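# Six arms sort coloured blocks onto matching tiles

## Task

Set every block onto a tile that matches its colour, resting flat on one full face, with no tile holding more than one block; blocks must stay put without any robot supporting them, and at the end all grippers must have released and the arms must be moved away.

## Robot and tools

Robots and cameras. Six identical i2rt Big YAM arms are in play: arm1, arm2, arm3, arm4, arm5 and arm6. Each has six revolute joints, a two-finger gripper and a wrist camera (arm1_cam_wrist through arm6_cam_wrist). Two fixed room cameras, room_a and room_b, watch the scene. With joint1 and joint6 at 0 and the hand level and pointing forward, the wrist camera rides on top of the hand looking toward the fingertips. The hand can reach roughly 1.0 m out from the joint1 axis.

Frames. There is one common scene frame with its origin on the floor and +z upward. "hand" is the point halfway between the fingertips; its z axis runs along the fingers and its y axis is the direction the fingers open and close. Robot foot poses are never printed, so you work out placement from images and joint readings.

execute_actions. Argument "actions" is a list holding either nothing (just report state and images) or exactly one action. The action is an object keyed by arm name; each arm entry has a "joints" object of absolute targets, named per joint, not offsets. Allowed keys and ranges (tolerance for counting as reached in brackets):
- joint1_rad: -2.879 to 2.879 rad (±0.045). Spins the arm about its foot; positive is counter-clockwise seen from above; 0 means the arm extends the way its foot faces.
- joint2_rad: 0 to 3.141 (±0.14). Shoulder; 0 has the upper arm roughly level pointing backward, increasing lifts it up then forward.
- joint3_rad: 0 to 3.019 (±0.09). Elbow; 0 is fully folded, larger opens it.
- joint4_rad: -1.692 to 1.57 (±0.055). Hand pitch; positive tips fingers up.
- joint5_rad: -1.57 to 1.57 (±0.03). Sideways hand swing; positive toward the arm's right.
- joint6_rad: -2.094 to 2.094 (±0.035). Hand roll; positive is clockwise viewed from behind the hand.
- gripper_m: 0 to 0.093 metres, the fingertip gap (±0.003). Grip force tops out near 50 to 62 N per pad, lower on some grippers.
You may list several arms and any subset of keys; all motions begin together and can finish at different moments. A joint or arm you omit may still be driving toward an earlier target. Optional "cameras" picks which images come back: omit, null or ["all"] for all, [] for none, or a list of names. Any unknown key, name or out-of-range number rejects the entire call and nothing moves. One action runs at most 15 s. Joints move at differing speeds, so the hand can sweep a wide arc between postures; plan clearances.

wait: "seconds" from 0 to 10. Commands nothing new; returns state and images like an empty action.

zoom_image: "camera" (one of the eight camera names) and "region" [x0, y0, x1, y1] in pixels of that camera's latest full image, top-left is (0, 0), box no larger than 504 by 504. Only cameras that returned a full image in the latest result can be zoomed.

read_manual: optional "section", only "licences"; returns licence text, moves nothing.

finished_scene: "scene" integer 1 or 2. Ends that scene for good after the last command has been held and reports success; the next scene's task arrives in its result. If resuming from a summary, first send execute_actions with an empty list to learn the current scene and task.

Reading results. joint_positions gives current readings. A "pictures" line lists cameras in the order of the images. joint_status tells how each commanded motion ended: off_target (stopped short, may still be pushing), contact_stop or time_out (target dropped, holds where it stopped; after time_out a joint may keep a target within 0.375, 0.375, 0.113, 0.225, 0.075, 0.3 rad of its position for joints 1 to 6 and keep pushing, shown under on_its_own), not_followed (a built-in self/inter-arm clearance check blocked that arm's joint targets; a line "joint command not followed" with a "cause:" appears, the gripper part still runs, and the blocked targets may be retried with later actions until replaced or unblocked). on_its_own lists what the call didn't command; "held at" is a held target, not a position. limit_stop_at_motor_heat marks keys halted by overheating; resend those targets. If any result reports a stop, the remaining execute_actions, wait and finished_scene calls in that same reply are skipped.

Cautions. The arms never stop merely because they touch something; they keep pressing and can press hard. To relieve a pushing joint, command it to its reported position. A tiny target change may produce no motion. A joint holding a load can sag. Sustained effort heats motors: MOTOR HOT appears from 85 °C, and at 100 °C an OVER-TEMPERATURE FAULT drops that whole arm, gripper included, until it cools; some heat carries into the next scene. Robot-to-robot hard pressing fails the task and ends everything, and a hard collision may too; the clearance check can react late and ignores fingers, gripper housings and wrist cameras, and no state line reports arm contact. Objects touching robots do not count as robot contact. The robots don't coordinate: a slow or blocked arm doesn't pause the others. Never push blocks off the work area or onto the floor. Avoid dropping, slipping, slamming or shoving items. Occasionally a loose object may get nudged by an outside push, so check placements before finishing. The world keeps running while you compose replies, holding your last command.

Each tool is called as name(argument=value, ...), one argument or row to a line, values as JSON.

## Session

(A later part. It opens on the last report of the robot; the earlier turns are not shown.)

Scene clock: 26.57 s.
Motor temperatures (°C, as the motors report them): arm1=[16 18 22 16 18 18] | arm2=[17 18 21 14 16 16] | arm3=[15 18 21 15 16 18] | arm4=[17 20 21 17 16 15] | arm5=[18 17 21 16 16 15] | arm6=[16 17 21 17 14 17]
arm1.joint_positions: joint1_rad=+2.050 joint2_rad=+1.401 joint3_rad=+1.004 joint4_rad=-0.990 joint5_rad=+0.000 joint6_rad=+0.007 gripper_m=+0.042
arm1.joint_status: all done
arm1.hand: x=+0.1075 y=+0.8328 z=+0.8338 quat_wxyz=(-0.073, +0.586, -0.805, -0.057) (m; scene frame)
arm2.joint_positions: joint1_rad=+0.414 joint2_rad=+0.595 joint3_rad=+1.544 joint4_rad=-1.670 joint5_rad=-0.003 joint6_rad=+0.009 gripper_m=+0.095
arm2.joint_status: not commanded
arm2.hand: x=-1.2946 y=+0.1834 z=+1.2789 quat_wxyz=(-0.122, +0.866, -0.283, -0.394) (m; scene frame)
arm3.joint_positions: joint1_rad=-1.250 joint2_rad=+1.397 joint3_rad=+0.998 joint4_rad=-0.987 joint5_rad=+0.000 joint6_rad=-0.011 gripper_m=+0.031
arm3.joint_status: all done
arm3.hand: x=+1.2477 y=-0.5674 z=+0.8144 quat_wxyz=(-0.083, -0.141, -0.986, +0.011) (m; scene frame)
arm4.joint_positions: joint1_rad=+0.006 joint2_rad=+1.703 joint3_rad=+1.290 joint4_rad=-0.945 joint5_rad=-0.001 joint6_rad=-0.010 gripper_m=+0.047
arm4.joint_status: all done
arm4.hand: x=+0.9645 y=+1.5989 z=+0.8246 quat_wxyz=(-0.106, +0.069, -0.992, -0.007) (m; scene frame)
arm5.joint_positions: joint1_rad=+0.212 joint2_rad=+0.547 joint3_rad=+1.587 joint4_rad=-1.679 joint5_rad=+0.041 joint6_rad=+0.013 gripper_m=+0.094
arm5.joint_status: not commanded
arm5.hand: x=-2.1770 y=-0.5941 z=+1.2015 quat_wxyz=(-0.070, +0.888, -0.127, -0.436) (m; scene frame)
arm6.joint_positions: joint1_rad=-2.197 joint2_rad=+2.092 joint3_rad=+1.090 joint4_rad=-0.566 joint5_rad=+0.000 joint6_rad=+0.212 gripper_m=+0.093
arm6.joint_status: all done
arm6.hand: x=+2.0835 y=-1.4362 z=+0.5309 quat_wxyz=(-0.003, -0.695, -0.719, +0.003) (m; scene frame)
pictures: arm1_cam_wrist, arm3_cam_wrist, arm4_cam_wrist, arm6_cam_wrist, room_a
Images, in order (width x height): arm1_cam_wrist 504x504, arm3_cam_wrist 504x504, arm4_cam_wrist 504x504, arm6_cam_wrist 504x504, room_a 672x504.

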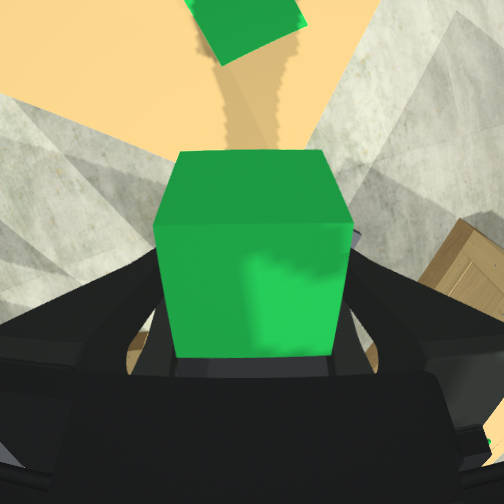

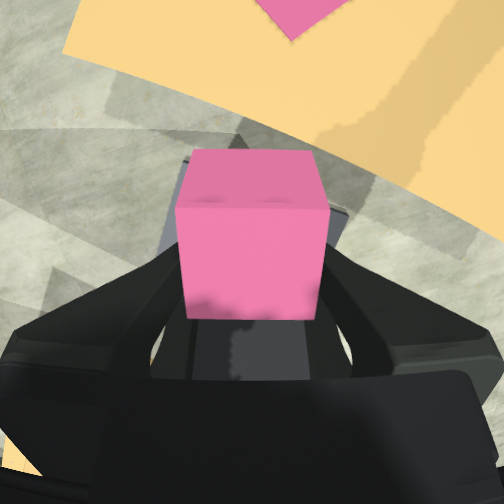

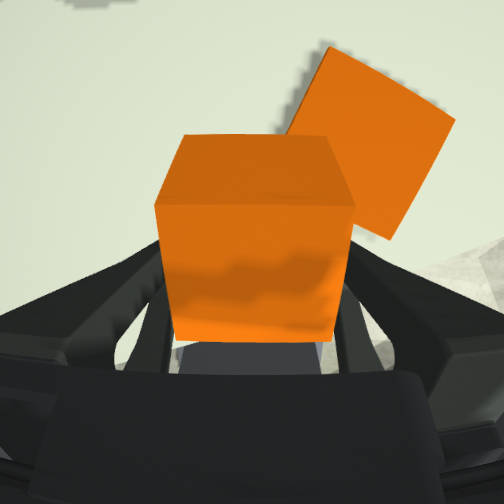

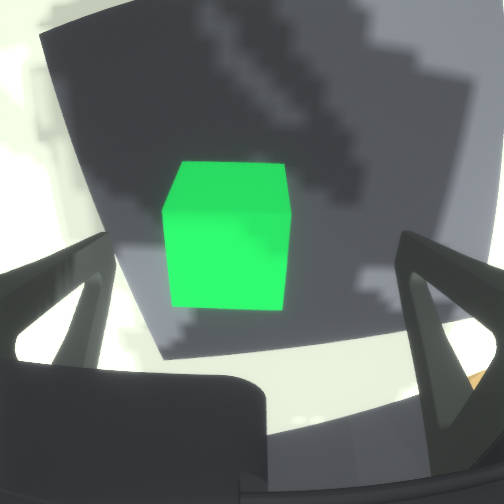

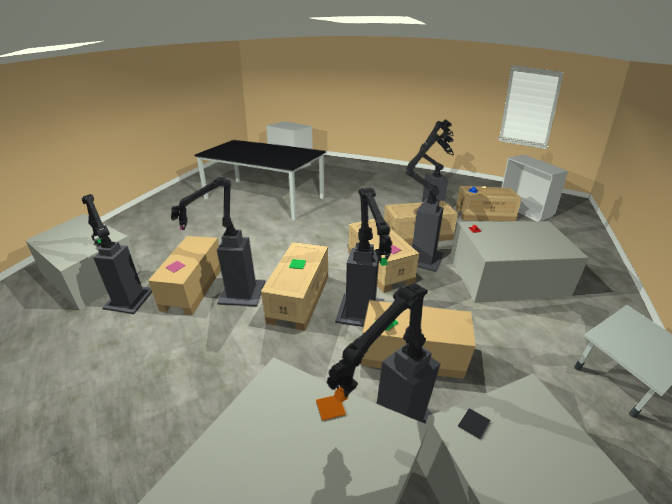

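execute_actions(
  actions=[
    {"arm1":{"joints":{"joint1_rad":2.065,"joint2_rad":2.41,"joint3_rad":1.48,"joint4_rad":-0.61,"joint6_rad":-0.45}},"arm3":{"joints":{"joint1_rad":-1.33,"joint2_rad":2.47,"joint3_rad":1.75,"joint4_rad":-0.82}},"arm4":{"joints":{"joint1_rad":-0.19,"joint2_rad":2.015,"joint3_rad":1.4,"joint4_rad":-0.915,"joint6_rad":0.33}},"arm6":{"joints":{"joint1_rad":-2.175,"joint2_rad":2.155,"joint4_rad":-0.53}}},
  ],
  cameras=["arm1_cam_wrist","arm3_cam_wrist","arm4_cam_wrist","arm6_cam_wrist"],
)

Scene clock: 31.37 s.
Motor temperatures (°C, as the motors report them): arm1=[16 18 22 16 18 18] | arm2=[17 18 21 14 16 16] | arm3=[15 18 22 15 16 18] | arm4=[17 20 22 17 16 15] | arm5=[18 17 21 16 16 15] | arm6=[16 17 21 17 14 17]
arm1.joint_positions: joint1_rad=+2.051 joint2_rad=+2.415 joint3_rad=+1.462 joint4_rad=-0.611 joint5_rad=+0.000 joint6_rad=-0.442 gripper_m=+0.042
arm1.joint_status: all done
arm1.hand: x=+0.1509 y=+0.9786 z=+0.4828 quat_wxyz=(-0.003, +0.754, -0.657, -0.004) (m; scene frame)
arm2.joint_positions: joint1_rad=+0.414 joint2_rad=+0.595 joint3_rad=+1.544 joint4_rad=-1.670 joint5_rad=-0.003 joint6_rad=+0.009 gripper_m=+0.095
arm2.joint_status: not commanded
arm2.hand: x=-1.2946 y=+0.1834 z=+1.2789 quat_wxyz=(-0.122, +0.866, -0.283, -0.394) (m; scene frame)
arm3.joint_positions: joint1_rad=-1.331 joint2_rad=+2.476 joint3_rad=+1.719 joint4_rad=-0.823 joint5_rad=+0.000 joint6_rad=-0.011 gripper_m=+0.031
arm3.joint_status: all done
arm3.hand: x=+1.4339 y=-0.6763 z=+0.4888 quat_wxyz=(+0.012, -0.181, -0.983, -0.004) (m; scene frame)
arm4.joint_positions: joint1_rad=-0.196 joint2_rad=+2.042 joint3_rad=+1.375 joint4_rad=-0.916 joint5_rad=+0.001 joint6_rad=+0.320 gripper_m=+0.047
arm4.joint_status: all done
arm4.hand: x=+0.9776 y=+1.4888 z=+0.6761 quat_wxyz=(+0.006, -0.196, -0.981, +0.001) (m; scene frame)
arm5.joint_positions: joint1_rad=+0.212 joint2_rad=+0.547 joint3_rad=+1.587 joint4_rad=-1.679 joint5_rad=+0.041 joint6_rad=+0.013 gripper_m=+0.094
arm5.joint_status: not commanded
arm5.hand: x=-2.1770 y=-0.5941 z=+1.2015 quat_wxyz=(-0.070, +0.888, -0.127, -0.436) (m; scene frame)
arm6.joint_positions: joint1_rad=-2.182 joint2_rad=+2.120 joint3_rad=+1.090 joint4_rad=-0.545 joint5_rad=+0.000 joint6_rad=+0.213 gripper_m=+0.093
arm6.joint_status: all done
arm6.hand: x=+2.0896 y=-1.4321 z=+0.5182 quat_wxyz=(+0.000, -0.690, -0.724, +0.002) (m; scene frame)
pictures: arm1_cam_wrist, arm3_cam_wrist, arm4_cam_wrist, arm6_cam_wrist
Images, in order (width x height): arm1_cam_wrist 504x504, arm3_cam_wrist 504x504, arm4_cam_wrist 504x504, arm6_cam_wrist 504x504.

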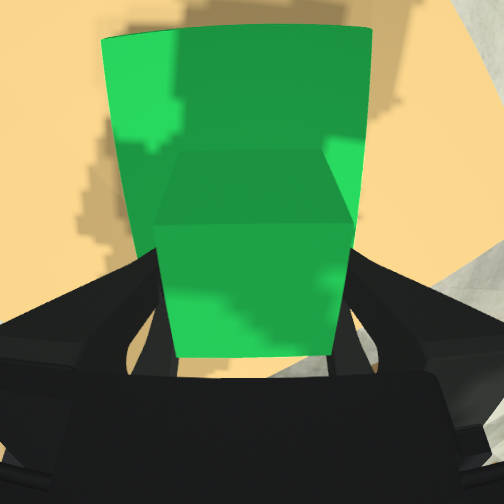

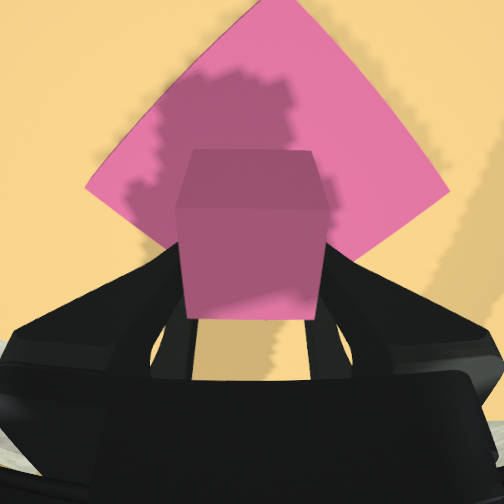

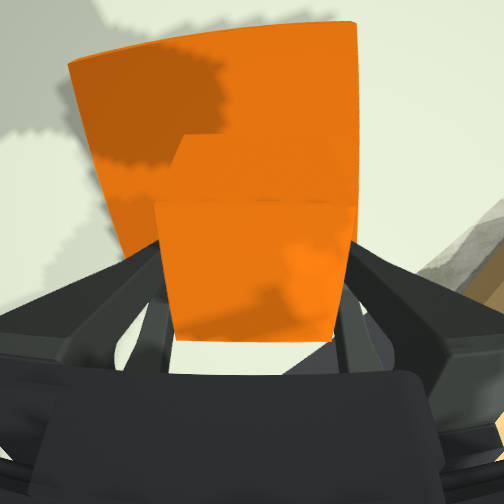

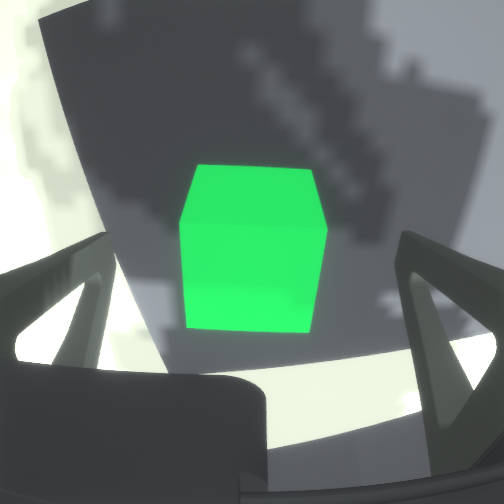

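execute_actions(
  actions=[
    {"arm1":{"joints":{"joint1_rad":2.08,"joint2_rad":2.555,"joint3_rad":1.562,"joint4_rad":-0.55}},"arm3":{"joints":{"joint2_rad":2.545,"joint3_rad":1.775,"joint4_rad":-0.77}},"arm4":{"joints":{"joint1_rad":-0.155,"joint2_rad":2.11,"joint3_rad":1.43,"joint4_rad":-0.86,"joint6_rad":0.25}},"arm6":{"joints":{"gripper_m":0.015,"joint2_rad":2.12}}},
  ],
  cameras=["arm1_cam_wrist","arm3_cam_wrist","arm4_cam_wrist","arm6_cam_wrist"],
)

Scene clock: 33.73 s.
Motor temperatures (°C, as the motors report them): arm1=[16 18 22 16 18 18] | arm2=[17 18 21 14 16 16] | arm3=[15 19 22 15 16 18] | arm4=[17 20 22 17 16 15] | arm5=[18 17 21 16 16 15] | arm6=[16 17 21 17 14 17]
arm1.joint_positions: joint1_rad=+2.072 joint2_rad=+2.570 joint3_rad=+1.545 joint4_rad=-0.556 joint5_rad=+0.000 joint6_rad=-0.442 gripper_m=+0.042
arm1.joint_status: all done
arm1.hand: x=+0.1394 y=+0.9824 z=+0.4148 quat_wxyz=(+0.004, +0.761, -0.649, -0.001) (m; scene frame)
arm2.joint_positions: joint1_rad=+0.414 joint2_rad=+0.595 joint3_rad=+1.544 joint4_rad=-1.670 joint5_rad=-0.003 joint6_rad=+0.009 gripper_m=+0.095
arm2.joint_status: not commanded
arm2.hand: x=-1.2946 y=+0.1834 z=+1.2789 quat_wxyz=(-0.122, +0.866, -0.283, -0.394) (m; scene frame)
arm3.joint_positions: joint1_rad=-1.331 joint2_rad=+2.541 joint3_rad=+1.749 joint4_rad=-0.782 joint5_rad=+0.000 joint6_rad=-0.011 gripper_m=+0.031
arm3.joint_status: all done
arm3.hand: x=+1.4363 y=-0.6771 z=+0.4567 quat_wxyz=(+0.009, -0.181, -0.983, -0.003) (m; scene frame)
arm4.joint_positions: joint1_rad=-0.157 joint2_rad=+2.115 joint3_rad=+1.396 joint4_rad=-0.867 joint5_rad=+0.001 joint6_rad=+0.260 gripper_m=+0.047
arm4.joint_status: all done
arm4.hand: x=+0.9875 y=+1.5099 z=+0.6434 quat_wxyz=(+0.007, -0.147, -0.989, +0.001) (m; scene frame)
arm5.joint_positions: joint1_rad=+0.212 joint2_rad=+0.547 joint3_rad=+1.587 joint4_rad=-1.679 joint5_rad=+0.041 joint6_rad=+0.013 gripper_m=+0.094
arm5.joint_status: not commanded
arm5.hand: x=-2.1770 y=-0.5941 z=+1.2015 quat_wxyz=(-0.070, +0.888, -0.127, -0.436) (m; scene frame)
arm6.joint_positions: joint1_rad=-2.182 joint2_rad=+2.120 joint3_rad=+1.090 joint4_rad=-0.545 joint5_rad=+0.000 joint6_rad=+0.213 gripper_m=+0.031
arm6.joint_status: gripper_m off_target (ended at +0.031, target +0.015); the others done
arm6.hand: x=+2.0896 y=-1.4321 z=+0.5182 quat_wxyz=(+0.000, -0.690, -0.724, +0.002) (m; scene frame)
pictures: arm1_cam_wrist, arm3_cam_wrist, arm4_cam_wrist, arm6_cam_wrist
Images, in order (width x height): arm1_cam_wrist 504x504, arm3_cam_wrist 504x504, arm4_cam_wrist 504x504, arm6_cam_wrist 504x504.

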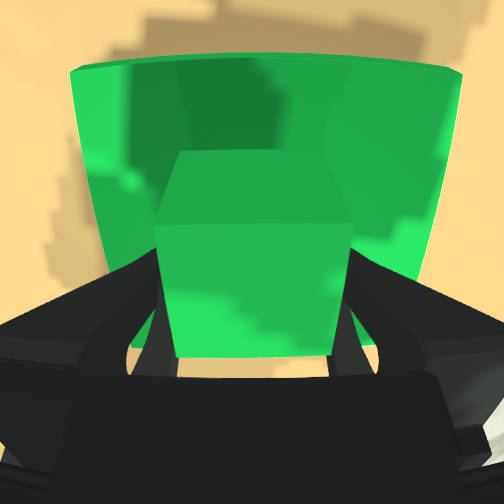

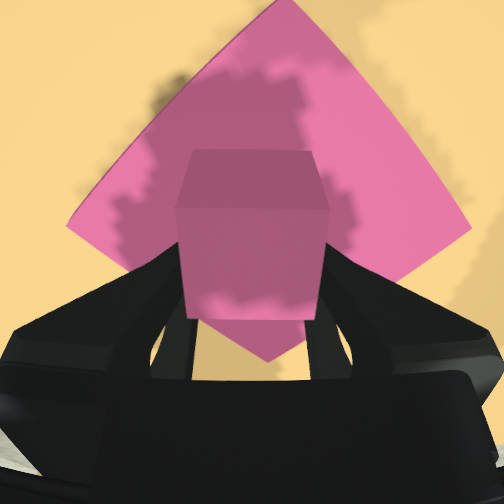

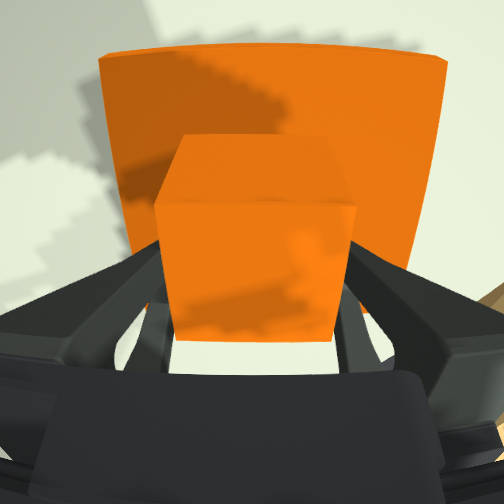

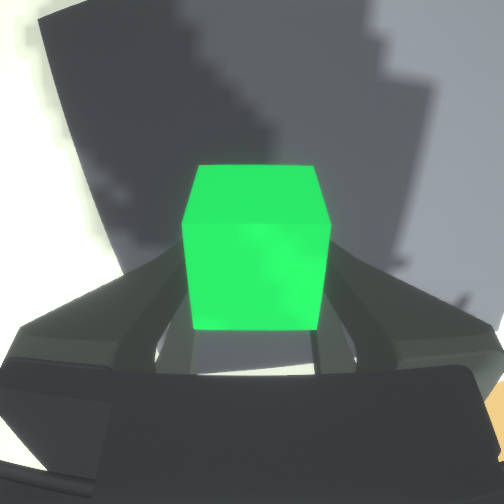

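execute_actions(
  actions=[],
  cameras=["room_a","room_b"],
)

execute_actions(
  actions=[
    {"arm1":{"joints":{"joint2_rad":2.62}},"arm3":{"joints":{"joint2_rad":2.59,"joint4_rad":-0.75}},"arm4":{"joints":{"joint2_rad":2.17,"joint4_rad":-0.83}},"arm6":{"joints":{"joint2_rad":1.5,"joint4_rad":-1.0}}},
  ],
  cameras=["arm1_cam_wrist","arm3_cam_wrist","arm4_cam_wrist"],
)

Scene clock: 37.33 s.
Motor temperatures (°C, as the motors report them): arm1=[16 18 22 16 18 18] | arm2=[17 18 21 14 16 16] | arm3=[15 19 22 15 16 18] | arm4=[17 20 22 17 16 15] | arm5=[18 17 21 16 16 15] | arm6=[16 17 21 17 14 17]
arm1.joint_positions: joint1_rad=+2.072 joint2_rad=+2.570 joint3_rad=+1.545 joint4_rad=-0.556 joint5_rad=+0.000 joint6_rad=-0.442 gripper_m=+0.042
arm1.joint_status: all done
arm1.hand: x=+0.1394 y=+0.9824 z=+0.4148 quat_wxyz=(+0.004, +0.761, -0.649, -0.001) (m; scene frame)
arm2.joint_positions: joint1_rad=+0.414 joint2_rad=+0.595 joint3_rad=+1.544 joint4_rad=-1.670 joint5_rad=-0.003 joint6_rad=+0.009 gripper_m=+0.095
arm2.joint_status: not commanded
arm2.hand: x=-1.2946 y=+0.1834 z=+1.2789 quat_wxyz=(-0.122, +0.866, -0.283, -0.394) (m; scene frame)
arm3.joint_positions: joint1_rad=-1.331 joint2_rad=+2.541 joint3_rad=+1.749 joint4_rad=-0.782 joint5_rad=+0.000 joint6_rad=-0.011 gripper_m=+0.031
arm3.joint_status: all done
arm3.hand: x=+1.4363 y=-0.6771 z=+0.4567 quat_wxyz=(+0.009, -0.181, -0.983, -0.003) (m; scene frame)
arm4.joint_positions: joint1_rad=-0.157 joint2_rad=+2.115 joint3_rad=+1.396 joint4_rad=-0.867 joint5_rad=+0.001 joint6_rad=+0.260 gripper_m=+0.047
arm4.joint_status: all done
arm4.hand: x=+0.9875 y=+1.5099 z=+0.6434 quat_wxyz=(+0.007, -0.147, -0.989, +0.001) (m; scene frame)
arm5.joint_positions: joint1_rad=+0.212 joint2_rad=+0.547 joint3_rad=+1.587 joint4_rad=-1.679 joint5_rad=+0.041 joint6_rad=+0.013 gripper_m=+0.094
arm5.joint_status: not commanded
arm5.hand: x=-2.1770 y=-0.5941 z=+1.2015 quat_wxyz=(-0.070, +0.888, -0.127, -0.436) (m; scene frame)
arm6.joint_positions: joint1_rad=-2.182 joint2_rad=+2.120 joint3_rad=+1.090 joint4_rad=-0.545 joint5_rad=+0.000 joint6_rad=+0.213 gripper_m=+0.031
arm6.joint_status: gripper_m off_target (ended at +0.031, target +0.015); the others done
arm6.hand: x=+2.0896 y=-1.4321 z=+0.5182 quat_wxyz=(+0.000, -0.690, -0.724, +0.002) (m; scene frame)
pictures: room_a, room_b
Images, in order (width x height): room_a 672x504, room_b 672x504.

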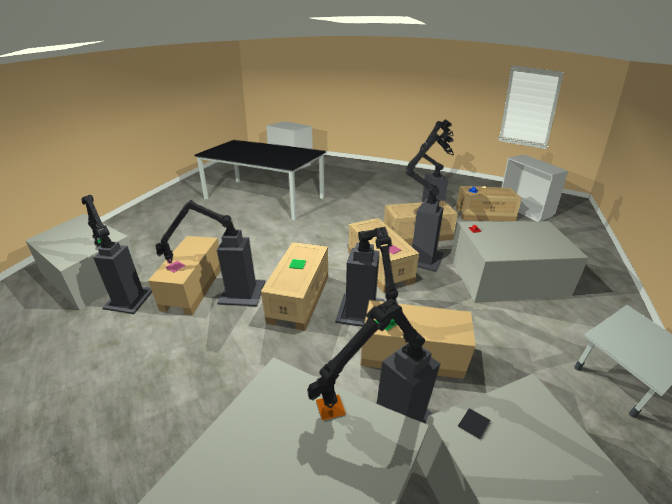

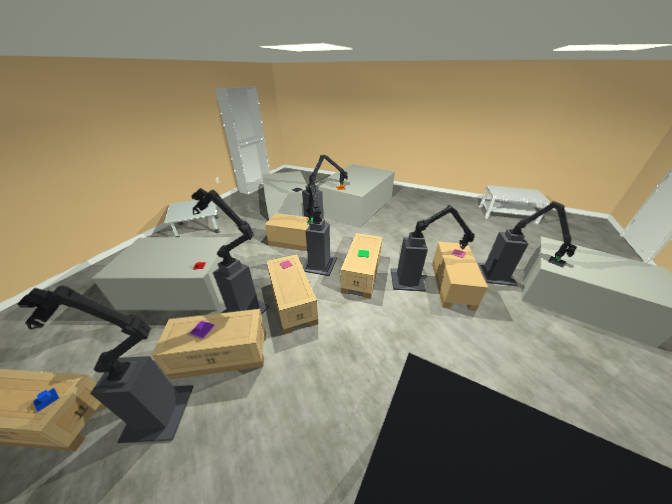

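Scene clock: 38.90 s.
Motor temperatures (°C, as the motors report them): arm1=[16 18 22 16 18 18] | arm2=[17 18 21 14 16 16] | arm3=[15 19 22 15 16 18] | arm4=[17 20 22 17 16 15] | arm5=[18 17 21 16 16 15] | arm6=[16 17 21 17 14 17]
arm1.joint_positions: joint1_rad=+2.072 joint2_rad=+2.594 joint3_rad=+1.547 joint4_rad=-0.555 joint5_rad=+0.001 joint6_rad=-0.442 gripper_m=+0.042
arm1.joint_status: all done
arm1.hand: x=+0.1367 y=+0.9730 z=+0.4014 quat_wxyz=(+0.014, +0.761, -0.648, +0.004) (m; scene frame)
arm2.joint_positions: joint1_rad=+0.414 joint2_rad=+0.595 joint3_rad=+1.544 joint4_rad=-1.670 joint5_rad=-0.003 joint6_rad=+0.009 gripper_m=+0.095
arm2.joint_status: not commanded
arm2.hand: x=-1.2946 y=+0.1834 z=+1.2789 quat_wxyz=(-0.122, +0.866, -0.283, -0.394) (m; scene frame)
arm3.joint_positions: joint1_rad=-1.331 joint2_rad=+2.584 joint3_rad=+1.749 joint4_rad=-0.764 joint5_rad=+0.000 joint6_rad=-0.011 gripper_m=+0.031
arm3.joint_status: all done
arm3.hand: x=+1.4251 y=-0.6726 z=+0.4307 quat_wxyz=(+0.021, -0.181, -0.983, -0.006) (m; scene frame)
arm4.joint_positions: joint1_rad=-0.157 joint2_rad=+2.150 joint3_rad=+1.401 joint4_rad=-0.838 joint5_rad=+0.001 joint6_rad=+0.259 gripper_m=+0.047
arm4.joint_status: all done
arm4.hand: x=+0.9894 y=+1.5097 z=+0.6256 quat_wxyz=(+0.008, -0.147, -0.989, +0.002) (m; scene frame)
arm5.joint_positions: joint1_rad=+0.212 joint2_rad=+0.547 joint3_rad=+1.587 joint4_rad=-1.679 joint5_rad=+0.041 joint6_rad=+0.013 gripper_m=+0.094
arm5.joint_status: not commanded
arm5.hand: x=-2.1770 y=-0.5941 z=+1.2015 quat_wxyz=(-0.070, +0.888, -0.127, -0.436) (m; scene frame)
arm6.joint_positions: joint1_rad=-2.182 joint2_rad=+1.484 joint3_rad=+1.084 joint4_rad=-0.985 joint5_rad=+0.000 joint6_rad=+0.213 gripper_m=+0.031
arm6.joint_status: all done
arm6.hand: x=+2.0851 y=-1.4117 z=+0.7969 quat_wxyz=(-0.081, -0.686, -0.721, +0.052) (m; scene frame)
pictures: arm1_cam_wrist, arm3_cam_wrist, arm4_cam_wrist
Images, in order (width x height): arm1_cam_wrist 504x504, arm3_cam_wrist 504x504, arm4_cam_wrist 504x504.

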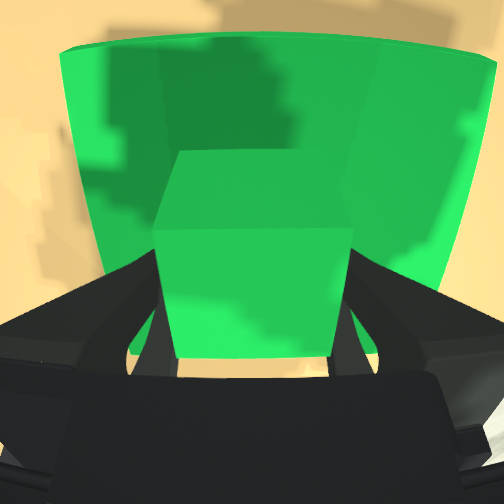

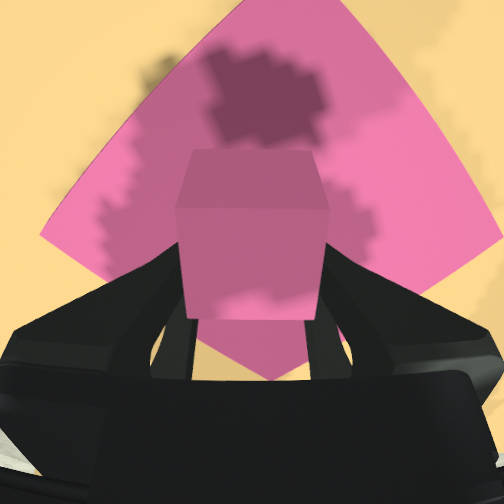

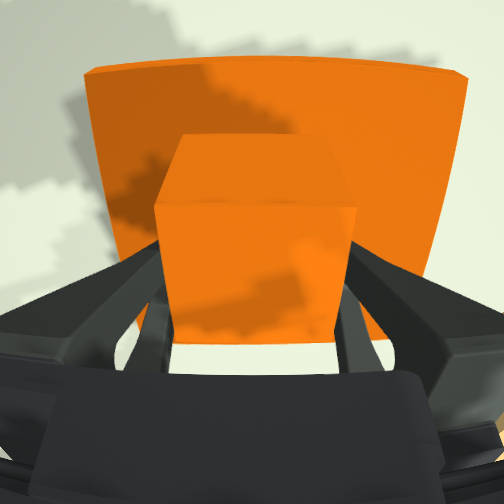

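execute_actions(
  actions=[
    {"arm1":{"joints":{"joint2_rad":2.6,"gripper_m":0.093}},"arm3":{"joints":{"joint2_rad":2.65,"joint3_rad":1.79,"joint4_rad":-0.72}},"arm4":{"joints":{"joint2_rad":2.2}},"arm6":{"joints":{"joint1_rad":1.0}}},
  ],
  cameras=["arm1_cam_wrist","arm3_cam_wrist"],
)

Scene clock: 42.47 s.
Motor temperatures (°C, as the motors report them): arm1=[16 19 22 16 18 18] | arm2=[17 17 21 14 16 16] | arm3=[15 20 22 15 16 18] | arm4=[17 20 22 17 16 15] | arm5=[18 17 21 16 16 15] | arm6=[16 17 21 17 14 17]
arm1.joint_positions: joint1_rad=+2.072 joint2_rad=+2.595 joint3_rad=+1.547 joint4_rad=-0.555 joint5_rad=+0.001 joint6_rad=-0.443 gripper_m=+0.093
arm1.joint_status: all done
arm1.hand: x=+0.1367 y=+0.9728 z=+0.4012 quat_wxyz=(+0.014, +0.761, -0.648, +0.004) (m; scene frame)
arm2.joint_positions: joint1_rad=+0.414 joint2_rad=+0.595 joint3_rad=+1.544 joint4_rad=-1.670 joint5_rad=-0.003 joint6_rad=+0.009 gripper_m=+0.095
arm2.joint_status: not commanded
arm2.hand: x=-1.2946 y=+0.1834 z=+1.2789 quat_wxyz=(-0.122, +0.866, -0.283, -0.394) (m; scene frame)
arm3.joint_positions: joint1_rad=-1.331 joint2_rad=+2.632 joint3_rad=+1.768 joint4_rad=-0.731 joint5_rad=+0.000 joint6_rad=-0.009 gripper_m=+0.031
arm3.joint_status: all done
arm3.hand: x=+1.4237 y=-0.6718 z=+0.4054 quat_wxyz=(+0.020, -0.182, -0.983, -0.006) (m; scene frame)
arm4.joint_positions: joint1_rad=-0.157 joint2_rad=+2.151 joint3_rad=+1.401 joint4_rad=-0.838 joint5_rad=+0.001 joint6_rad=+0.259 gripper_m=+0.047
arm4.joint_status: all done
arm4.hand: x=+0.9891 y=+1.5097 z=+0.6250 quat_wxyz=(+0.008, -0.146, -0.989, +0.002) (m; scene frame)
arm5.joint_positions: joint1_rad=+0.212 joint2_rad=+0.547 joint3_rad=+1.587 joint4_rad=-1.679 joint5_rad=+0.041 joint6_rad=+0.013 gripper_m=+0.094
arm5.joint_status: not commanded
arm5.hand: x=-2.1770 y=-0.5941 z=+1.2015 quat_wxyz=(-0.070, +0.888, -0.127, -0.436) (m; scene frame)
arm6.joint_positions: joint1_rad=+1.003 joint2_rad=+1.484 joint3_rad=+1.084 joint4_rad=-0.985 joint5_rad=+0.000 joint6_rad=+0.213 gripper_m=+0.031
arm6.joint_status: all done
arm6.hand: x=+1.8322 y=-0.5401 z=+0.7910 quat_wxyz=(-0.044, +0.736, -0.671, -0.079) (m; scene frame)
pictures: arm1_cam_wrist, arm3_cam_wrist
Images, in order (width x height): arm1_cam_wrist 504x504, arm3_cam_wrist 504x504.

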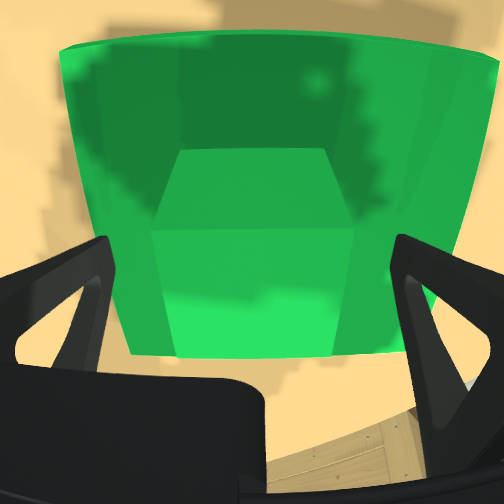

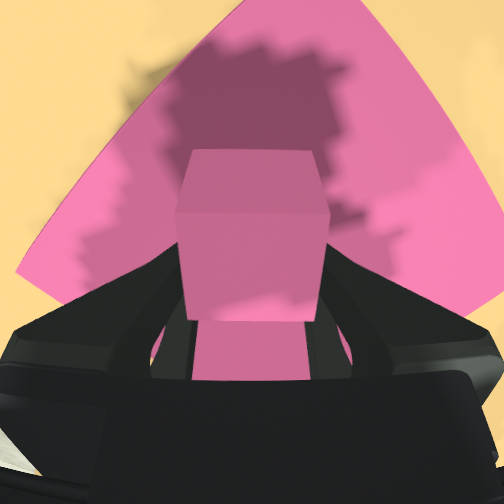

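execute_actions(
  actions=[
    {"arm1":{"joints":{"joint2_rad":1.4,"joint4_rad":-1.2}},"arm3":{"joints":{"joint2_rad":2.68,"joint4_rad":-0.70}},"arm4":{"joints":{"joint2_rad":2.16,"gripper_m":0.093}}},
  ],
  cameras=["arm3_cam_wrist"],
)

Scene clock: 45.07 s.
Motor temperatures (°C, as the motors report them): arm1=[16 19 22 16 18 18] | arm2=[17 17 21 14 16 16] | arm3=[15 20 22 15 16 18] | arm4=[17 20 22 17 16 15] | arm5=[18 17 21 16 16 15] | arm6=[16 17 21 17 14 17]
arm1.joint_positions: joint1_rad=+2.072 joint2_rad=+1.394 joint3_rad=+1.547 joint4_rad=-1.189 joint5_rad=+0.001 joint6_rad=-0.443 gripper_m=+0.093
arm1.joint_status: all done
arm1.hand: x=+0.1285 y=+0.9334 z=+1.0704 quat_wxyz=(-0.241, +0.734, -0.626, -0.111) (m; scene frame)
arm2.joint_positions: joint1_rad=+0.414 joint2_rad=+0.595 joint3_rad=+1.544 joint4_rad=-1.670 joint5_rad=-0.003 joint6_rad=+0.009 gripper_m=+0.095
arm2.joint_status: not commanded
arm2.hand: x=-1.2946 y=+0.1834 z=+1.2789 quat_wxyz=(-0.122, +0.866, -0.283, -0.394) (m; scene frame)
arm3.joint_positions: joint1_rad=-1.331 joint2_rad=+2.634 joint3_rad=+1.768 joint4_rad=-0.727 joint5_rad=+0.000 joint6_rad=-0.009 gripper_m=+0.031
arm3.joint_status: all done
arm3.hand: x=+1.4240 y=-0.6720 z=+0.4045 quat_wxyz=(+0.018, -0.182, -0.983, -0.005) (m; scene frame)
arm4.joint_positions: joint1_rad=-0.157 joint2_rad=+2.152 joint3_rad=+1.401 joint4_rad=-0.837 joint5_rad=+0.001 joint6_rad=+0.259 gripper_m=+0.093
arm4.joint_status: all done
arm4.hand: x=+0.9893 y=+1.5097 z=+0.6247 quat_wxyz=(+0.008, -0.146, -0.989, +0.002) (m; scene frame)
arm5.joint_positions: joint1_rad=+0.212 joint2_rad=+0.547 joint3_rad=+1.587 joint4_rad=-1.679 joint5_rad=+0.041 joint6_rad=+0.013 gripper_m=+0.094
arm5.joint_status: not commanded
arm5.hand: x=-2.1770 y=-0.5941 z=+1.2015 quat_wxyz=(-0.070, +0.888, -0.127, -0.436) (m; scene frame)
arm6.joint_positions: joint1_rad=+1.003 joint2_rad=+1.484 joint3_rad=+1.084 joint4_rad=-0.985 joint5_rad=+0.000 joint6_rad=+0.213 gripper_m=+0.031
arm6.joint_status: not commanded
arm6.hand: x=+1.8322 y=-0.5401 z=+0.7910 quat_wxyz=(-0.044, +0.736, -0.671, -0.079) (m; scene frame)
pictures: arm3_cam_wrist
Images, in order (width x height): arm3_cam_wrist 504x504.

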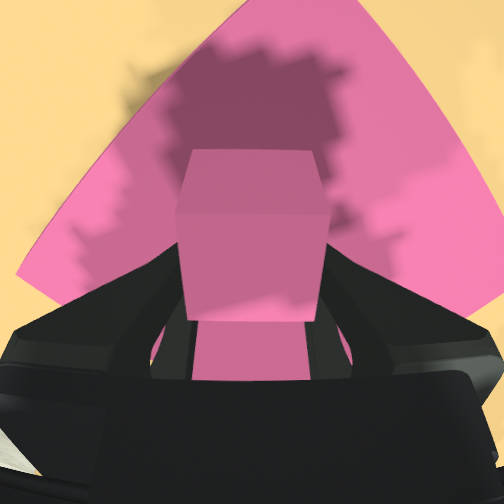

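execute_actions(
  actions=[
    {"arm3":{"joints":{"joint2_rad":2.64,"gripper_m":0.093}},"arm4":{"joints":{"joint2_rad":1.2,"joint4_rad":-1.2}}},
  ],
  cameras=[],
)

execute_actions(
  actions=[
    {"arm3":{"joints":{"joint2_rad":0.9,"joint3_rad":1.2,"joint4_rad":-1.3}}},
  ],
  cameras=[],
)

execute_actions(
  actions=[
    {"arm6":{"joints":{"joint1_rad":2.09,"joint2_rad":2.0,"joint3_rad":1.5,"joint4_rad":-1.0,"joint6_rad":0.25}}},
  ],
  cameras=["arm6_cam_wrist","room_a","room_b"],
)

Scene clock: 48.23 s.
Motor temperatures (°C, as the motors report them): arm1=[16 18 23 16 18 18] | arm2=[17 17 21 14 16 16] | arm3=[15 20 22 15 16 18] | arm4=[17 20 23 17 16 15] | arm5=[18 17 21 16 16 15] | arm6=[16 17 22 17 14 17]
arm1.joint_positions: joint1_rad=+2.072 joint2_rad=+1.394 joint3_rad=+1.547 joint4_rad=-1.189 joint5_rad=+0.001 joint6_rad=-0.443 gripper_m=+0.093
arm1.joint_status: not commanded
arm1.hand: x=+0.1285 y=+0.9334 z=+1.0704 quat_wxyz=(-0.241, +0.734, -0.626, -0.111) (m; scene frame)
arm2.joint_positions: joint1_rad=+0.414 joint2_rad=+0.595 joint3_rad=+1.544 joint4_rad=-1.670 joint5_rad=-0.003 joint6_rad=+0.009 gripper_m=+0.095
arm2.joint_status: not commanded
arm2.hand: x=-1.2946 y=+0.1834 z=+1.2789 quat_wxyz=(-0.122, +0.866, -0.283, -0.394) (m; scene frame)
arm3.joint_positions: joint1_rad=-1.331 joint2_rad=+2.634 joint3_rad=+1.768 joint4_rad=-0.716 joint5_rad=+0.001 joint6_rad=-0.009 gripper_m=+0.093
arm3.joint_status: all done
arm3.hand: x=+1.4267 y=-0.6732 z=+0.4045 quat_wxyz=(+0.013, -0.182, -0.983, -0.004) (m; scene frame)
arm4.joint_positions: joint1_rad=-0.157 joint2_rad=+1.190 joint3_rad=+1.413 joint4_rad=-1.194 joint5_rad=+0.001 joint6_rad=+0.259 gripper_m=+0.093
arm4.joint_status: all done
arm4.hand: x=+0.8833 y=+1.5135 z=+1.1101 quat_wxyz=(-0.294, -0.140, -0.945, -0.032) (m; scene frame)
arm5.joint_positions: joint1_rad=+0.212 joint2_rad=+0.547 joint3_rad=+1.587 joint4_rad=-1.679 joint5_rad=+0.041 joint6_rad=+0.013 gripper_m=+0.094
arm5.joint_status: not commanded
arm5.hand: x=-2.1770 y=-0.5941 z=+1.2015 quat_wxyz=(-0.070, +0.888, -0.127, -0.436) (m; scene frame)
arm6.joint_positions: joint1_rad=+1.003 joint2_rad=+1.484 joint3_rad=+1.084 joint4_rad=-0.985 joint5_rad=+0.000 joint6_rad=+0.213 gripper_m=+0.031
arm6.joint_status: not commanded
arm6.hand: x=+1.8322 y=-0.5401 z=+0.7910 quat_wxyz=(-0.044, +0.736, -0.671, -0.079) (m; scene frame)
pictures: none
No camera images: the call's "cameras" was empty. Leave "cameras" out to get every camera's image.

Scene clock: 50.33 s.
Motor temperatures (°C, as the motors report them): arm1=[16 18 23 16 18 18] | arm2=[17 17 21 14 16 16] | arm3=[15 20 22 15 16 18] | arm4=[17 19 23 17 16 15] | arm5=[18 17 21 16 16 15] | arm6=[16 17 22 17 14 17]
arm1.joint_positions: joint1_rad=+2.072 joint2_rad=+1.394 joint3_rad=+1.547 joint4_rad=-1.189 joint5_rad=+0.001 joint6_rad=-0.443 gripper_m=+0.093
arm1.joint_status: not commanded
arm1.hand: x=+0.1285 y=+0.9334 z=+1.0704 quat_wxyz=(-0.241, +0.734, -0.626, -0.111) (m; scene frame)
arm2.joint_positions: joint1_rad=+0.414 joint2_rad=+0.595 joint3_rad=+1.544 joint4_rad=-1.670 joint5_rad=-0.003 joint6_rad=+0.009 gripper_m=+0.095
arm2.joint_status: not commanded
arm2.hand: x=-1.2946 y=+0.1834 z=+1.2789 quat_wxyz=(-0.122, +0.866, -0.283, -0.394) (m; scene frame)
arm3.joint_positions: joint1_rad=-1.331 joint2_rad=+0.893 joint3_rad=+1.199 joint4_rad=-1.286 joint5_rad=+0.001 joint6_rad=-0.009 gripper_m=+0.093
arm3.joint_status: all done
arm3.hand: x=+1.1638 y=-0.5721 z=+1.0695 quat_wxyz=(-0.279, -0.175, -0.943, +0.053) (m; scene frame)
arm4.joint_positions: joint1_rad=-0.157 joint2_rad=+1.190 joint3_rad=+1.413 joint4_rad=-1.194 joint5_rad=+0.001 joint6_rad=+0.259 gripper_m=+0.093
arm4.joint_status: not commanded
arm4.hand: x=+0.8833 y=+1.5135 z=+1.1101 quat_wxyz=(-0.294, -0.140, -0.945, -0.032) (m; scene frame)
arm5.joint_positions: joint1_rad=+0.212 joint2_rad=+0.547 joint3_rad=+1.587 joint4_rad=-1.679 joint5_rad=+0.041 joint6_rad=+0.013 gripper_m=+0.094
arm5.joint_status: not commanded
arm5.hand: x=-2.1770 y=-0.5941 z=+1.2015 quat_wxyz=(-0.070, +0.888, -0.127, -0.436) (m; scene frame)
arm6.joint_positions: joint1_rad=+1.003 joint2_rad=+1.484 joint3_rad=+1.084 joint4_rad=-0.985 joint5_rad=+0.000 joint6_rad=+0.213 gripper_m=+0.031
arm6.joint_status: not commanded
arm6.hand: x=+1.8322 y=-0.5401 z=+0.7910 quat_wxyz=(-0.044, +0.736, -0.671, -0.079) (m; scene frame)
pictures: none
No camera images: the call's "cameras" was empty. Leave "cameras" out to get every camera's image.

Scene clock: 52.07 s.
Motor temperatures (°C, as the motors report them): arm1=[16 18 24 16 18 18] | arm2=[17 17 21 14 16 16] | arm3=[15 19 23 15 16 18] | arm4=[17 19 23 17 16 15] | arm5=[18 17 22 16 16 15] | arm6=[16 17 22 17 14 17]
arm1.joint_positions: joint1_rad=+2.072 joint2_rad=+1.394 joint3_rad=+1.547 joint4_rad=-1.189 joint5_rad=+0.001 joint6_rad=-0.443 gripper_m=+0.093
arm1.joint_status: not commanded
arm1.hand: x=+0.1285 y=+0.9334 z=+1.0704 quat_wxyz=(-0.241, +0.734, -0.626, -0.111) (m; scene frame)
arm2.joint_positions: joint1_rad=+0.414 joint2_rad=+0.595 joint3_rad=+1.544 joint4_rad=-1.670 joint5_rad=-0.003 joint6_rad=+0.009 gripper_m=+0.095
arm2.joint_status: not commanded
arm2.hand: x=-1.2946 y=+0.1834 z=+1.2789 quat_wxyz=(-0.122, +0.866, -0.283, -0.394) (m; scene frame)
arm3.joint_positions: joint1_rad=-1.331 joint2_rad=+0.893 joint3_rad=+1.199 joint4_rad=-1.286 joint5_rad=+0.001 joint6_rad=-0.009 gripper_m=+0.093
arm3.joint_status: not commanded
arm3.hand: x=+1.1638 y=-0.5721 z=+1.0695 quat_wxyz=(-0.279, -0.175, -0.943, +0.053) (m; scene frame)
arm4.joint_positions: joint1_rad=-0.157 joint2_rad=+1.190 joint3_rad=+1.413 joint4_rad=-1.194 joint5_rad=+0.001 joint6_rad=+0.259 gripper_m=+0.093
arm4.joint_status: not commanded
arm4.hand: x=+0.8833 y=+1.5135 z=+1.1101 quat_wxyz=(-0.294, -0.140, -0.945, -0.032) (m; scene frame)
arm5.joint_positions: joint1_rad=+0.212 joint2_rad=+0.547 joint3_rad=+1.587 joint4_rad=-1.679 joint5_rad=+0.041 joint6_rad=+0.013 gripper_m=+0.094
arm5.joint_status: not commanded
arm5.hand: x=-2.1770 y=-0.5941 z=+1.2015 quat_wxyz=(-0.070, +0.888, -0.127, -0.436) (m; scene frame)
arm6.joint_positions: joint1_rad=+2.097 joint2_rad=+1.991 joint3_rad=+1.467 joint4_rad=-0.991 joint5_rad=-0.001 joint6_rad=+0.243 gripper_m=+0.031
arm6.joint_status: all done
arm6.hand: x=+1.3937 y=-0.8743 z=+0.6830 quat_wxyz=(+0.005, +0.978, -0.206, -0.028) (m; scene frame)
pictures: arm6_cam_wrist, room_a, room_b
Images, in order (width x height): arm6_cam_wrist 504x504, room_a 672x504, room_b 672x504.

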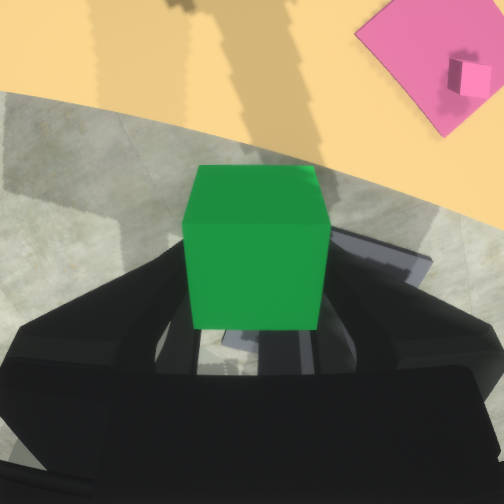

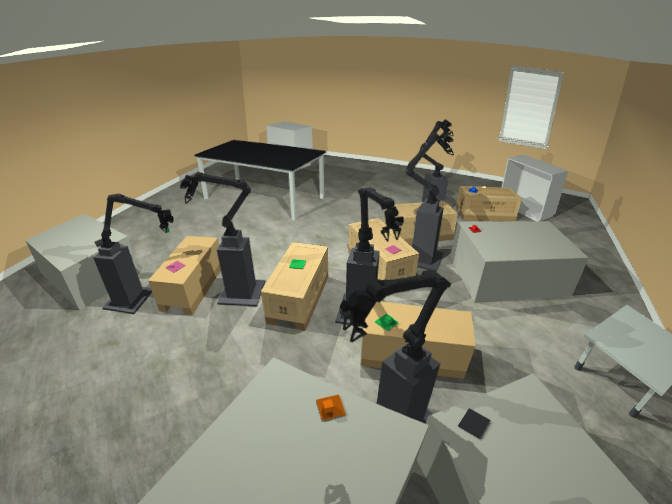

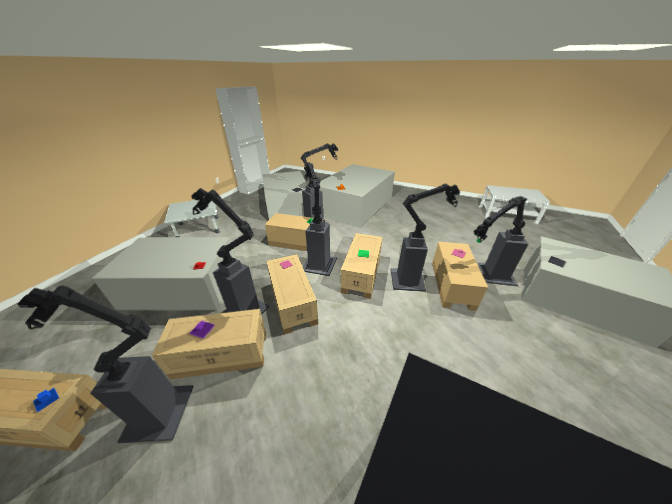

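execute_actions(
  actions=[
    {"arm6":{"joints":{"joint2_rad":2.55,"joint3_rad":1.74,"joint4_rad":-0.73,"joint6_rad":0.52}},"arm3":{"joints":{"joint1_rad":-1.65,"joint2_rad":0.7,"joint3_rad":0.9,"joint6_rad":0}},"arm1":{"joints":{"joint2_rad":0.9}}},
  ],
  cameras=["arm6_cam_wrist"],
)

execute_actions(
  actions=[
    {"arm6":{"joints":{"joint2_rad":2.62,"joint4_rad":-0.68}}},
  ],
  cameras=["arm6_cam_wrist"],
)

Scene clock: 59.00 s.
Motor temperatures (°C, as the motors report them): arm1=[16 18 25 16 18 18] | arm2=[17 17 22 14 16 16] | arm3=[15 18 23 15 16 18] | arm4=[17 19 24 17 16 15] | arm5=[18 17 22 16 16 15] | arm6=[16 18 23 17 14 17]
arm1.joint_positions: joint1_rad=+2.072 joint2_rad=+0.903 joint3_rad=+1.553 joint4_rad=-1.190 joint5_rad=+0.001 joint6_rad=-0.443 gripper_m=+0.093
arm1.joint_status: all done
arm1.hand: x=+0.0820 y=+0.7701 z=+1.2828 quat_wxyz=(-0.450, +0.661, -0.565, -0.204) (m; scene frame)
arm2.joint_positions: joint1_rad=+0.414 joint2_rad=+0.595 joint3_rad=+1.544 joint4_rad=-1.670 joint5_rad=-0.003 joint6_rad=+0.009 gripper_m=+0.095
arm2.joint_status: not commanded
arm2.hand: x=-1.2946 y=+0.1834 z=+1.2789 quat_wxyz=(-0.122, +0.866, -0.283, -0.394) (m; scene frame)
arm3.joint_positions: joint1_rad=-1.643 joint2_rad=+0.698 joint3_rad=+0.894 joint4_rad=-1.290 joint5_rad=+0.001 joint6_rad=-0.009 gripper_m=+0.093
arm3.joint_status: all done
arm3.hand: x=+1.0506 y=-0.6136 z=+0.9738 quat_wxyz=(-0.214, -0.323, -0.918, +0.079) (m; scene frame)
arm4.joint_positions: joint1_rad=-0.157 joint2_rad=+1.190 joint3_rad=+1.413 joint4_rad=-1.194 joint5_rad=+0.001 joint6_rad=+0.259 gripper_m=+0.093
arm4.joint_status: not commanded
arm4.hand: x=+0.8833 y=+1.5135 z=+1.1101 quat_wxyz=(-0.294, -0.140, -0.945, -0.032) (m; scene frame)
arm5.joint_positions: joint1_rad=+0.212 joint2_rad=+0.547 joint3_rad=+1.587 joint4_rad=-1.679 joint5_rad=+0.041 joint6_rad=+0.013 gripper_m=+0.094
arm5.joint_status: not commanded
arm5.hand: x=-2.1770 y=-0.5941 z=+1.2015 quat_wxyz=(-0.070, +0.888, -0.127, -0.436) (m; scene frame)
arm6.joint_positions: joint1_rad=+2.097 joint2_rad=+2.562 joint3_rad=+1.721 joint4_rad=-0.738 joint5_rad=-0.001 joint6_rad=+0.512 gripper_m=+0.031
arm6.joint_status: all done
arm6.hand: x=+1.3483 y=-0.8684 z=+0.4213 quat_wxyz=(+0.004, +0.942, -0.335, +0.005) (m; scene frame)
pictures: arm6_cam_wrist
Images, in order (width x height): arm6_cam_wrist 504x504.

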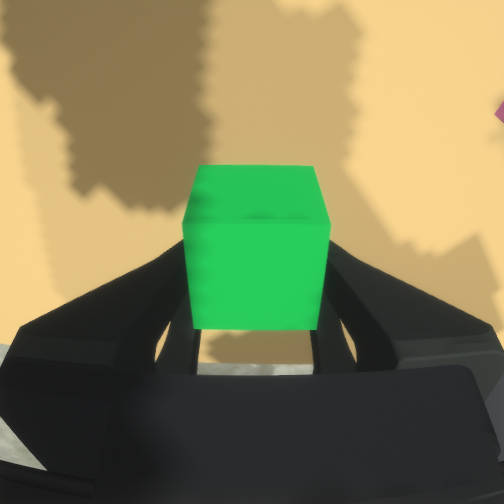

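Scene clock: 59.87 s.
Motor temperatures (°C, as the motors report them): arm1=[16 18 25 16 18 18] | arm2=[17 17 22 14 16 16] | arm3=[15 18 23 15 16 18] | arm4=[17 19 24 17 16 15] | arm5=[18 17 22 16 16 15] | arm6=[16 18 23 17 14 17]
arm1.joint_positions: joint1_rad=+2.072 joint2_rad=+0.903 joint3_rad=+1.553 joint4_rad=-1.190 joint5_rad=+0.001 joint6_rad=-0.443 gripper_m=+0.093
arm1.joint_status: not commanded
arm1.hand: x=+0.0820 y=+0.7701 z=+1.2828 quat_wxyz=(-0.450, +0.661, -0.565, -0.204) (m; scene frame)
arm2.joint_positions: joint1_rad=+0.414 joint2_rad=+0.595 joint3_rad=+1.544 joint4_rad=-1.670 joint5_rad=-0.003 joint6_rad=+0.009 gripper_m=+0.095
arm2.joint_status: not commanded
arm2.hand: x=-1.2946 y=+0.1834 z=+1.2789 quat_wxyz=(-0.122, +0.866, -0.283, -0.394) (m; scene frame)
arm3.joint_positions: joint1_rad=-1.643 joint2_rad=+0.698 joint3_rad=+0.894 joint4_rad=-1.290 joint5_rad=+0.001 joint6_rad=-0.009 gripper_m=+0.093
arm3.joint_status: not commanded
arm3.hand: x=+1.0506 y=-0.6136 z=+0.9738 quat_wxyz=(-0.214, -0.323, -0.918, +0.079) (m; scene frame)
arm4.joint_positions: joint1_rad=-0.157 joint2_rad=+1.190 joint3_rad=+1.413 joint4_rad=-1.194 joint5_rad=+0.001 joint6_rad=+0.259 gripper_m=+0.093
arm4.joint_status: not commanded
arm4.hand: x=+0.8833 y=+1.5135 z=+1.1101 quat_wxyz=(-0.294, -0.140, -0.945, -0.032) (m; scene frame)
arm5.joint_positions: joint1_rad=+0.212 joint2_rad=+0.547 joint3_rad=+1.587 joint4_rad=-1.679 joint5_rad=+0.041 joint6_rad=+0.013 gripper_m=+0.094
arm5.joint_status: not commanded
arm5.hand: x=-2.1770 y=-0.5941 z=+1.2015 quat_wxyz=(-0.070, +0.888, -0.127, -0.436) (m; scene frame)
arm6.joint_positions: joint1_rad=+2.097 joint2_rad=+2.575 joint3_rad=+1.721 joint4_rad=-0.696 joint5_rad=-0.001 joint6_rad=+0.512 gripper_m=+0.031
arm6.joint_status: all done
arm6.hand: x=+1.3431 y=-0.8675 z=+0.4132 quat_wxyz=(+0.006, +0.942, -0.335, -0.010) (m; scene frame)
pictures: arm6_cam_wrist
Images, in order (width x height): arm6_cam_wrist 504x504.

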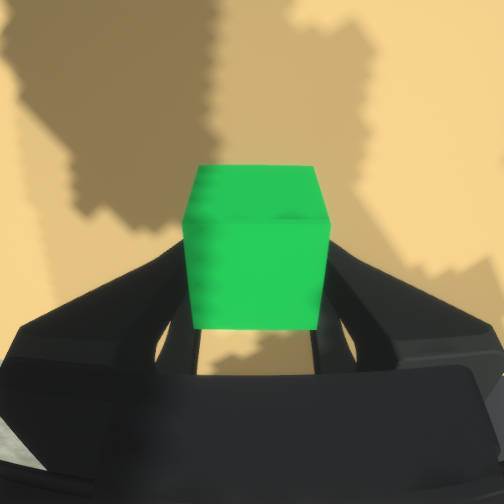

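execute_actions(
  actions=[
    {"arm6":{"joints":{"joint2_rad":2.58,"gripper_m":0.093}}},
  ],
  cameras=[],
)

execute_actions(
  actions=[
    {"arm6":{"joints":{"joint2_rad":0.8,"joint3_rad":1.0,"joint4_rad":-1.2}}},
  ],
  cameras=[],
)

execute_actions(
  actions=[
    {"arm6":{"joints":{"joint1_rad":0.3}},"arm3":{"joints":{"joint1_rad":-1.668,"joint2_rad":2.5,"joint3_rad":1.80,"joint4_rad":-0.84}}},
  ],
  cameras=["arm3_cam_wrist"],
)

Scene clock: 62.73 s.
Motor temperatures (°C, as the motors report them): arm1=[16 17 25 16 18 18] | arm2=[17 17 22 14 16 16] | arm3=[15 18 23 15 16 18] | arm4=[17 18 24 17 16 15] | arm5=[18 17 22 16 16 15] | arm6=[16 18 22 17 14 17]
arm1.joint_positions: joint1_rad=+2.072 joint2_rad=+0.903 joint3_rad=+1.553 joint4_rad=-1.190 joint5_rad=+0.001 joint6_rad=-0.443 gripper_m=+0.093
arm1.joint_status: not commanded
arm1.hand: x=+0.0820 y=+0.7701 z=+1.2828 quat_wxyz=(-0.450, +0.661, -0.565, -0.204) (m; scene frame)
arm2.joint_positions: joint1_rad=+0.414 joint2_rad=+0.595 joint3_rad=+1.544 joint4_rad=-1.670 joint5_rad=-0.003 joint6_rad=+0.009 gripper_m=+0.095
arm2.joint_status: not commanded
arm2.hand: x=-1.2946 y=+0.1834 z=+1.2789 quat_wxyz=(-0.122, +0.866, -0.283, -0.394) (m; scene frame)
arm3.joint_positions: joint1_rad=-1.643 joint2_rad=+0.698 joint3_rad=+0.894 joint4_rad=-1.290 joint5_rad=+0.001 joint6_rad=-0.009 gripper_m=+0.093
arm3.joint_status: not commanded
arm3.hand: x=+1.0506 y=-0.6136 z=+0.9738 quat_wxyz=(-0.214, -0.323, -0.918, +0.079) (m; scene frame)
arm4.joint_positions: joint1_rad=-0.157 joint2_rad=+1.190 joint3_rad=+1.413 joint4_rad=-1.194 joint5_rad=+0.001 joint6_rad=+0.259 gripper_m=+0.093
arm4.joint_status: not commanded
arm4.hand: x=+0.8833 y=+1.5135 z=+1.1101 quat_wxyz=(-0.294, -0.140, -0.945, -0.032) (m; scene frame)
arm5.joint_positions: joint1_rad=+0.212 joint2_rad=+0.547 joint3_rad=+1.587 joint4_rad=-1.679 joint5_rad=+0.041 joint6_rad=+0.013 gripper_m=+0.094
arm5.joint_status: not commanded
arm5.hand: x=-2.1770 y=-0.5941 z=+1.2015 quat_wxyz=(-0.070, +0.888, -0.127, -0.436) (m; scene frame)
arm6.joint_positions: joint1_rad=+2.097 joint2_rad=+2.575 joint3_rad=+1.721 joint4_rad=-0.696 joint5_rad=-0.001 joint6_rad=+0.512 gripper_m=+0.093
arm6.joint_status: all done
arm6.hand: x=+1.3431 y=-0.8675 z=+0.4132 quat_wxyz=(+0.006, +0.942, -0.335, -0.010) (m; scene frame)
pictures: none
No camera images: the call's "cameras" was empty. Leave "cameras" out to get every camera's image.

Scene clock: 64.80 s.
Motor temperatures (°C, as the motors report them): arm1=[16 17 25 16 18 18] | arm2=[17 17 22 14 16 16] | arm3=[15 18 24 15 16 18] | arm4=[17 18 24 17 16 15] | arm5=[18 17 22 16 16 15] | arm6=[16 18 22 17 14 17]
arm1.joint_positions: joint1_rad=+2.072 joint2_rad=+0.903 joint3_rad=+1.553 joint4_rad=-1.190 joint5_rad=+0.001 joint6_rad=-0.443 gripper_m=+0.093
arm1.joint_status: not commanded
arm1.hand: x=+0.0820 y=+0.7701 z=+1.2828 quat_wxyz=(-0.450, +0.661, -0.565, -0.204) (m; scene frame)
arm2.joint_positions: joint1_rad=+0.414 joint2_rad=+0.595 joint3_rad=+1.544 joint4_rad=-1.670 joint5_rad=-0.003 joint6_rad=+0.009 gripper_m=+0.095
arm2.joint_status: not commanded
arm2.hand: x=-1.2946 y=+0.1834 z=+1.2789 quat_wxyz=(-0.122, +0.866, -0.283, -0.394) (m; scene frame)
arm3.joint_positions: joint1_rad=-1.643 joint2_rad=+0.698 joint3_rad=+0.894 joint4_rad=-1.290 joint5_rad=+0.001 joint6_rad=-0.009 gripper_m=+0.093
arm3.joint_status: not commanded
arm3.hand: x=+1.0506 y=-0.6136 z=+0.9738 quat_wxyz=(-0.214, -0.323, -0.918, +0.079) (m; scene frame)
arm4.joint_positions: joint1_rad=-0.157 joint2_rad=+1.190 joint3_rad=+1.413 joint4_rad=-1.194 joint5_rad=+0.001 joint6_rad=+0.259 gripper_m=+0.093
arm4.joint_status: not commanded
arm4.hand: x=+0.8833 y=+1.5135 z=+1.1101 quat_wxyz=(-0.294, -0.140, -0.945, -0.032) (m; scene frame)
arm5.joint_positions: joint1_rad=+0.212 joint2_rad=+0.547 joint3_rad=+1.587 joint4_rad=-1.679 joint5_rad=+0.041 joint6_rad=+0.013 gripper_m=+0.094
arm5.joint_status: not commanded
arm5.hand: x=-2.1770 y=-0.5941 z=+1.2015 quat_wxyz=(-0.070, +0.888, -0.127, -0.436) (m; scene frame)
arm6.joint_positions: joint1_rad=+2.097 joint2_rad=+0.795 joint3_rad=+1.013 joint4_rad=-1.184 joint5_rad=-0.001 joint6_rad=+0.512 gripper_m=+0.093
arm6.joint_status: all done
arm6.hand: x=+1.6553 y=-0.9172 z=+0.9994 quat_wxyz=(+0.055, +0.899, -0.321, -0.293) (m; scene frame)
pictures: none
No camera images: the call's "cameras" was empty. Leave "cameras" out to get every camera's image.

Scene clock: 66.97 s.
Motor temperatures (°C, as the motors report them): arm1=[16 17 25 16 18 18] | arm2=[17 17 22 14 16 16] | arm3=[15 18 24 15 16 18] | arm4=[17 18 24 17 16 15] | arm5=[18 17 22 16 16 15] | arm6=[16 18 22 17 14 17]
arm1.joint_positions: joint1_rad=+2.072 joint2_rad=+0.903 joint3_rad=+1.553 joint4_rad=-1.190 joint5_rad=+0.001 joint6_rad=-0.443 gripper_m=+0.093
arm1.joint_status: not commanded
arm1.hand: x=+0.0820 y=+0.7701 z=+1.2828 quat_wxyz=(-0.450, +0.661, -0.565, -0.204) (m; scene frame)
arm2.joint_positions: joint1_rad=+0.414 joint2_rad=+0.595 joint3_rad=+1.544 joint4_rad=-1.670 joint5_rad=-0.003 joint6_rad=+0.009 gripper_m=+0.095
arm2.joint_status: not commanded
arm2.hand: x=-1.2946 y=+0.1834 z=+1.2789 quat_wxyz=(-0.122, +0.866, -0.283, -0.394) (m; scene frame)
arm3.joint_positions: joint1_rad=-1.658 joint2_rad=+2.507 joint3_rad=+1.772 joint4_rad=-0.839 joint5_rad=+0.001 joint6_rad=-0.009 gripper_m=+0.093
arm3.joint_status: all done
arm3.hand: x=+1.3368 y=-0.8623 z=+0.4841 quat_wxyz=(+0.009, -0.340, -0.941, -0.002) (m; scene frame)
arm4.joint_positions: joint1_rad=-0.157 joint2_rad=+1.190 joint3_rad=+1.413 joint4_rad=-1.194 joint5_rad=+0.001 joint6_rad=+0.259 gripper_m=+0.093
arm4.joint_status: not commanded
arm4.hand: x=+0.8833 y=+1.5135 z=+1.1101 quat_wxyz=(-0.294, -0.140, -0.945, -0.032) (m; scene frame)
arm5.joint_positions: joint1_rad=+0.212 joint2_rad=+0.547 joint3_rad=+1.587 joint4_rad=-1.679 joint5_rad=+0.041 joint6_rad=+0.013 gripper_m=+0.094
arm5.joint_status: not commanded
arm5.hand: x=-2.1770 y=-0.5941 z=+1.2015 quat_wxyz=(-0.070, +0.888, -0.127, -0.436) (m; scene frame)
arm6.joint_positions: joint1_rad=+0.305 joint2_rad=+0.795 joint3_rad=+1.013 joint4_rad=-1.184 joint5_rad=+0.000 joint6_rad=+0.513 gripper_m=+0.093
arm6.joint_status: all done
arm6.hand: x=+2.0905 y=-0.6780 z=+0.9970 quat_wxyz=(-0.196, +0.312, -0.903, -0.220) (m; scene frame)
pictures: arm3_cam_wrist
Images, in order (width x height): arm3_cam_wrist 504x504.

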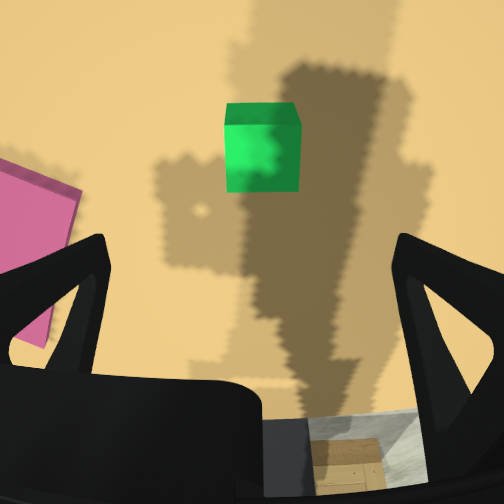

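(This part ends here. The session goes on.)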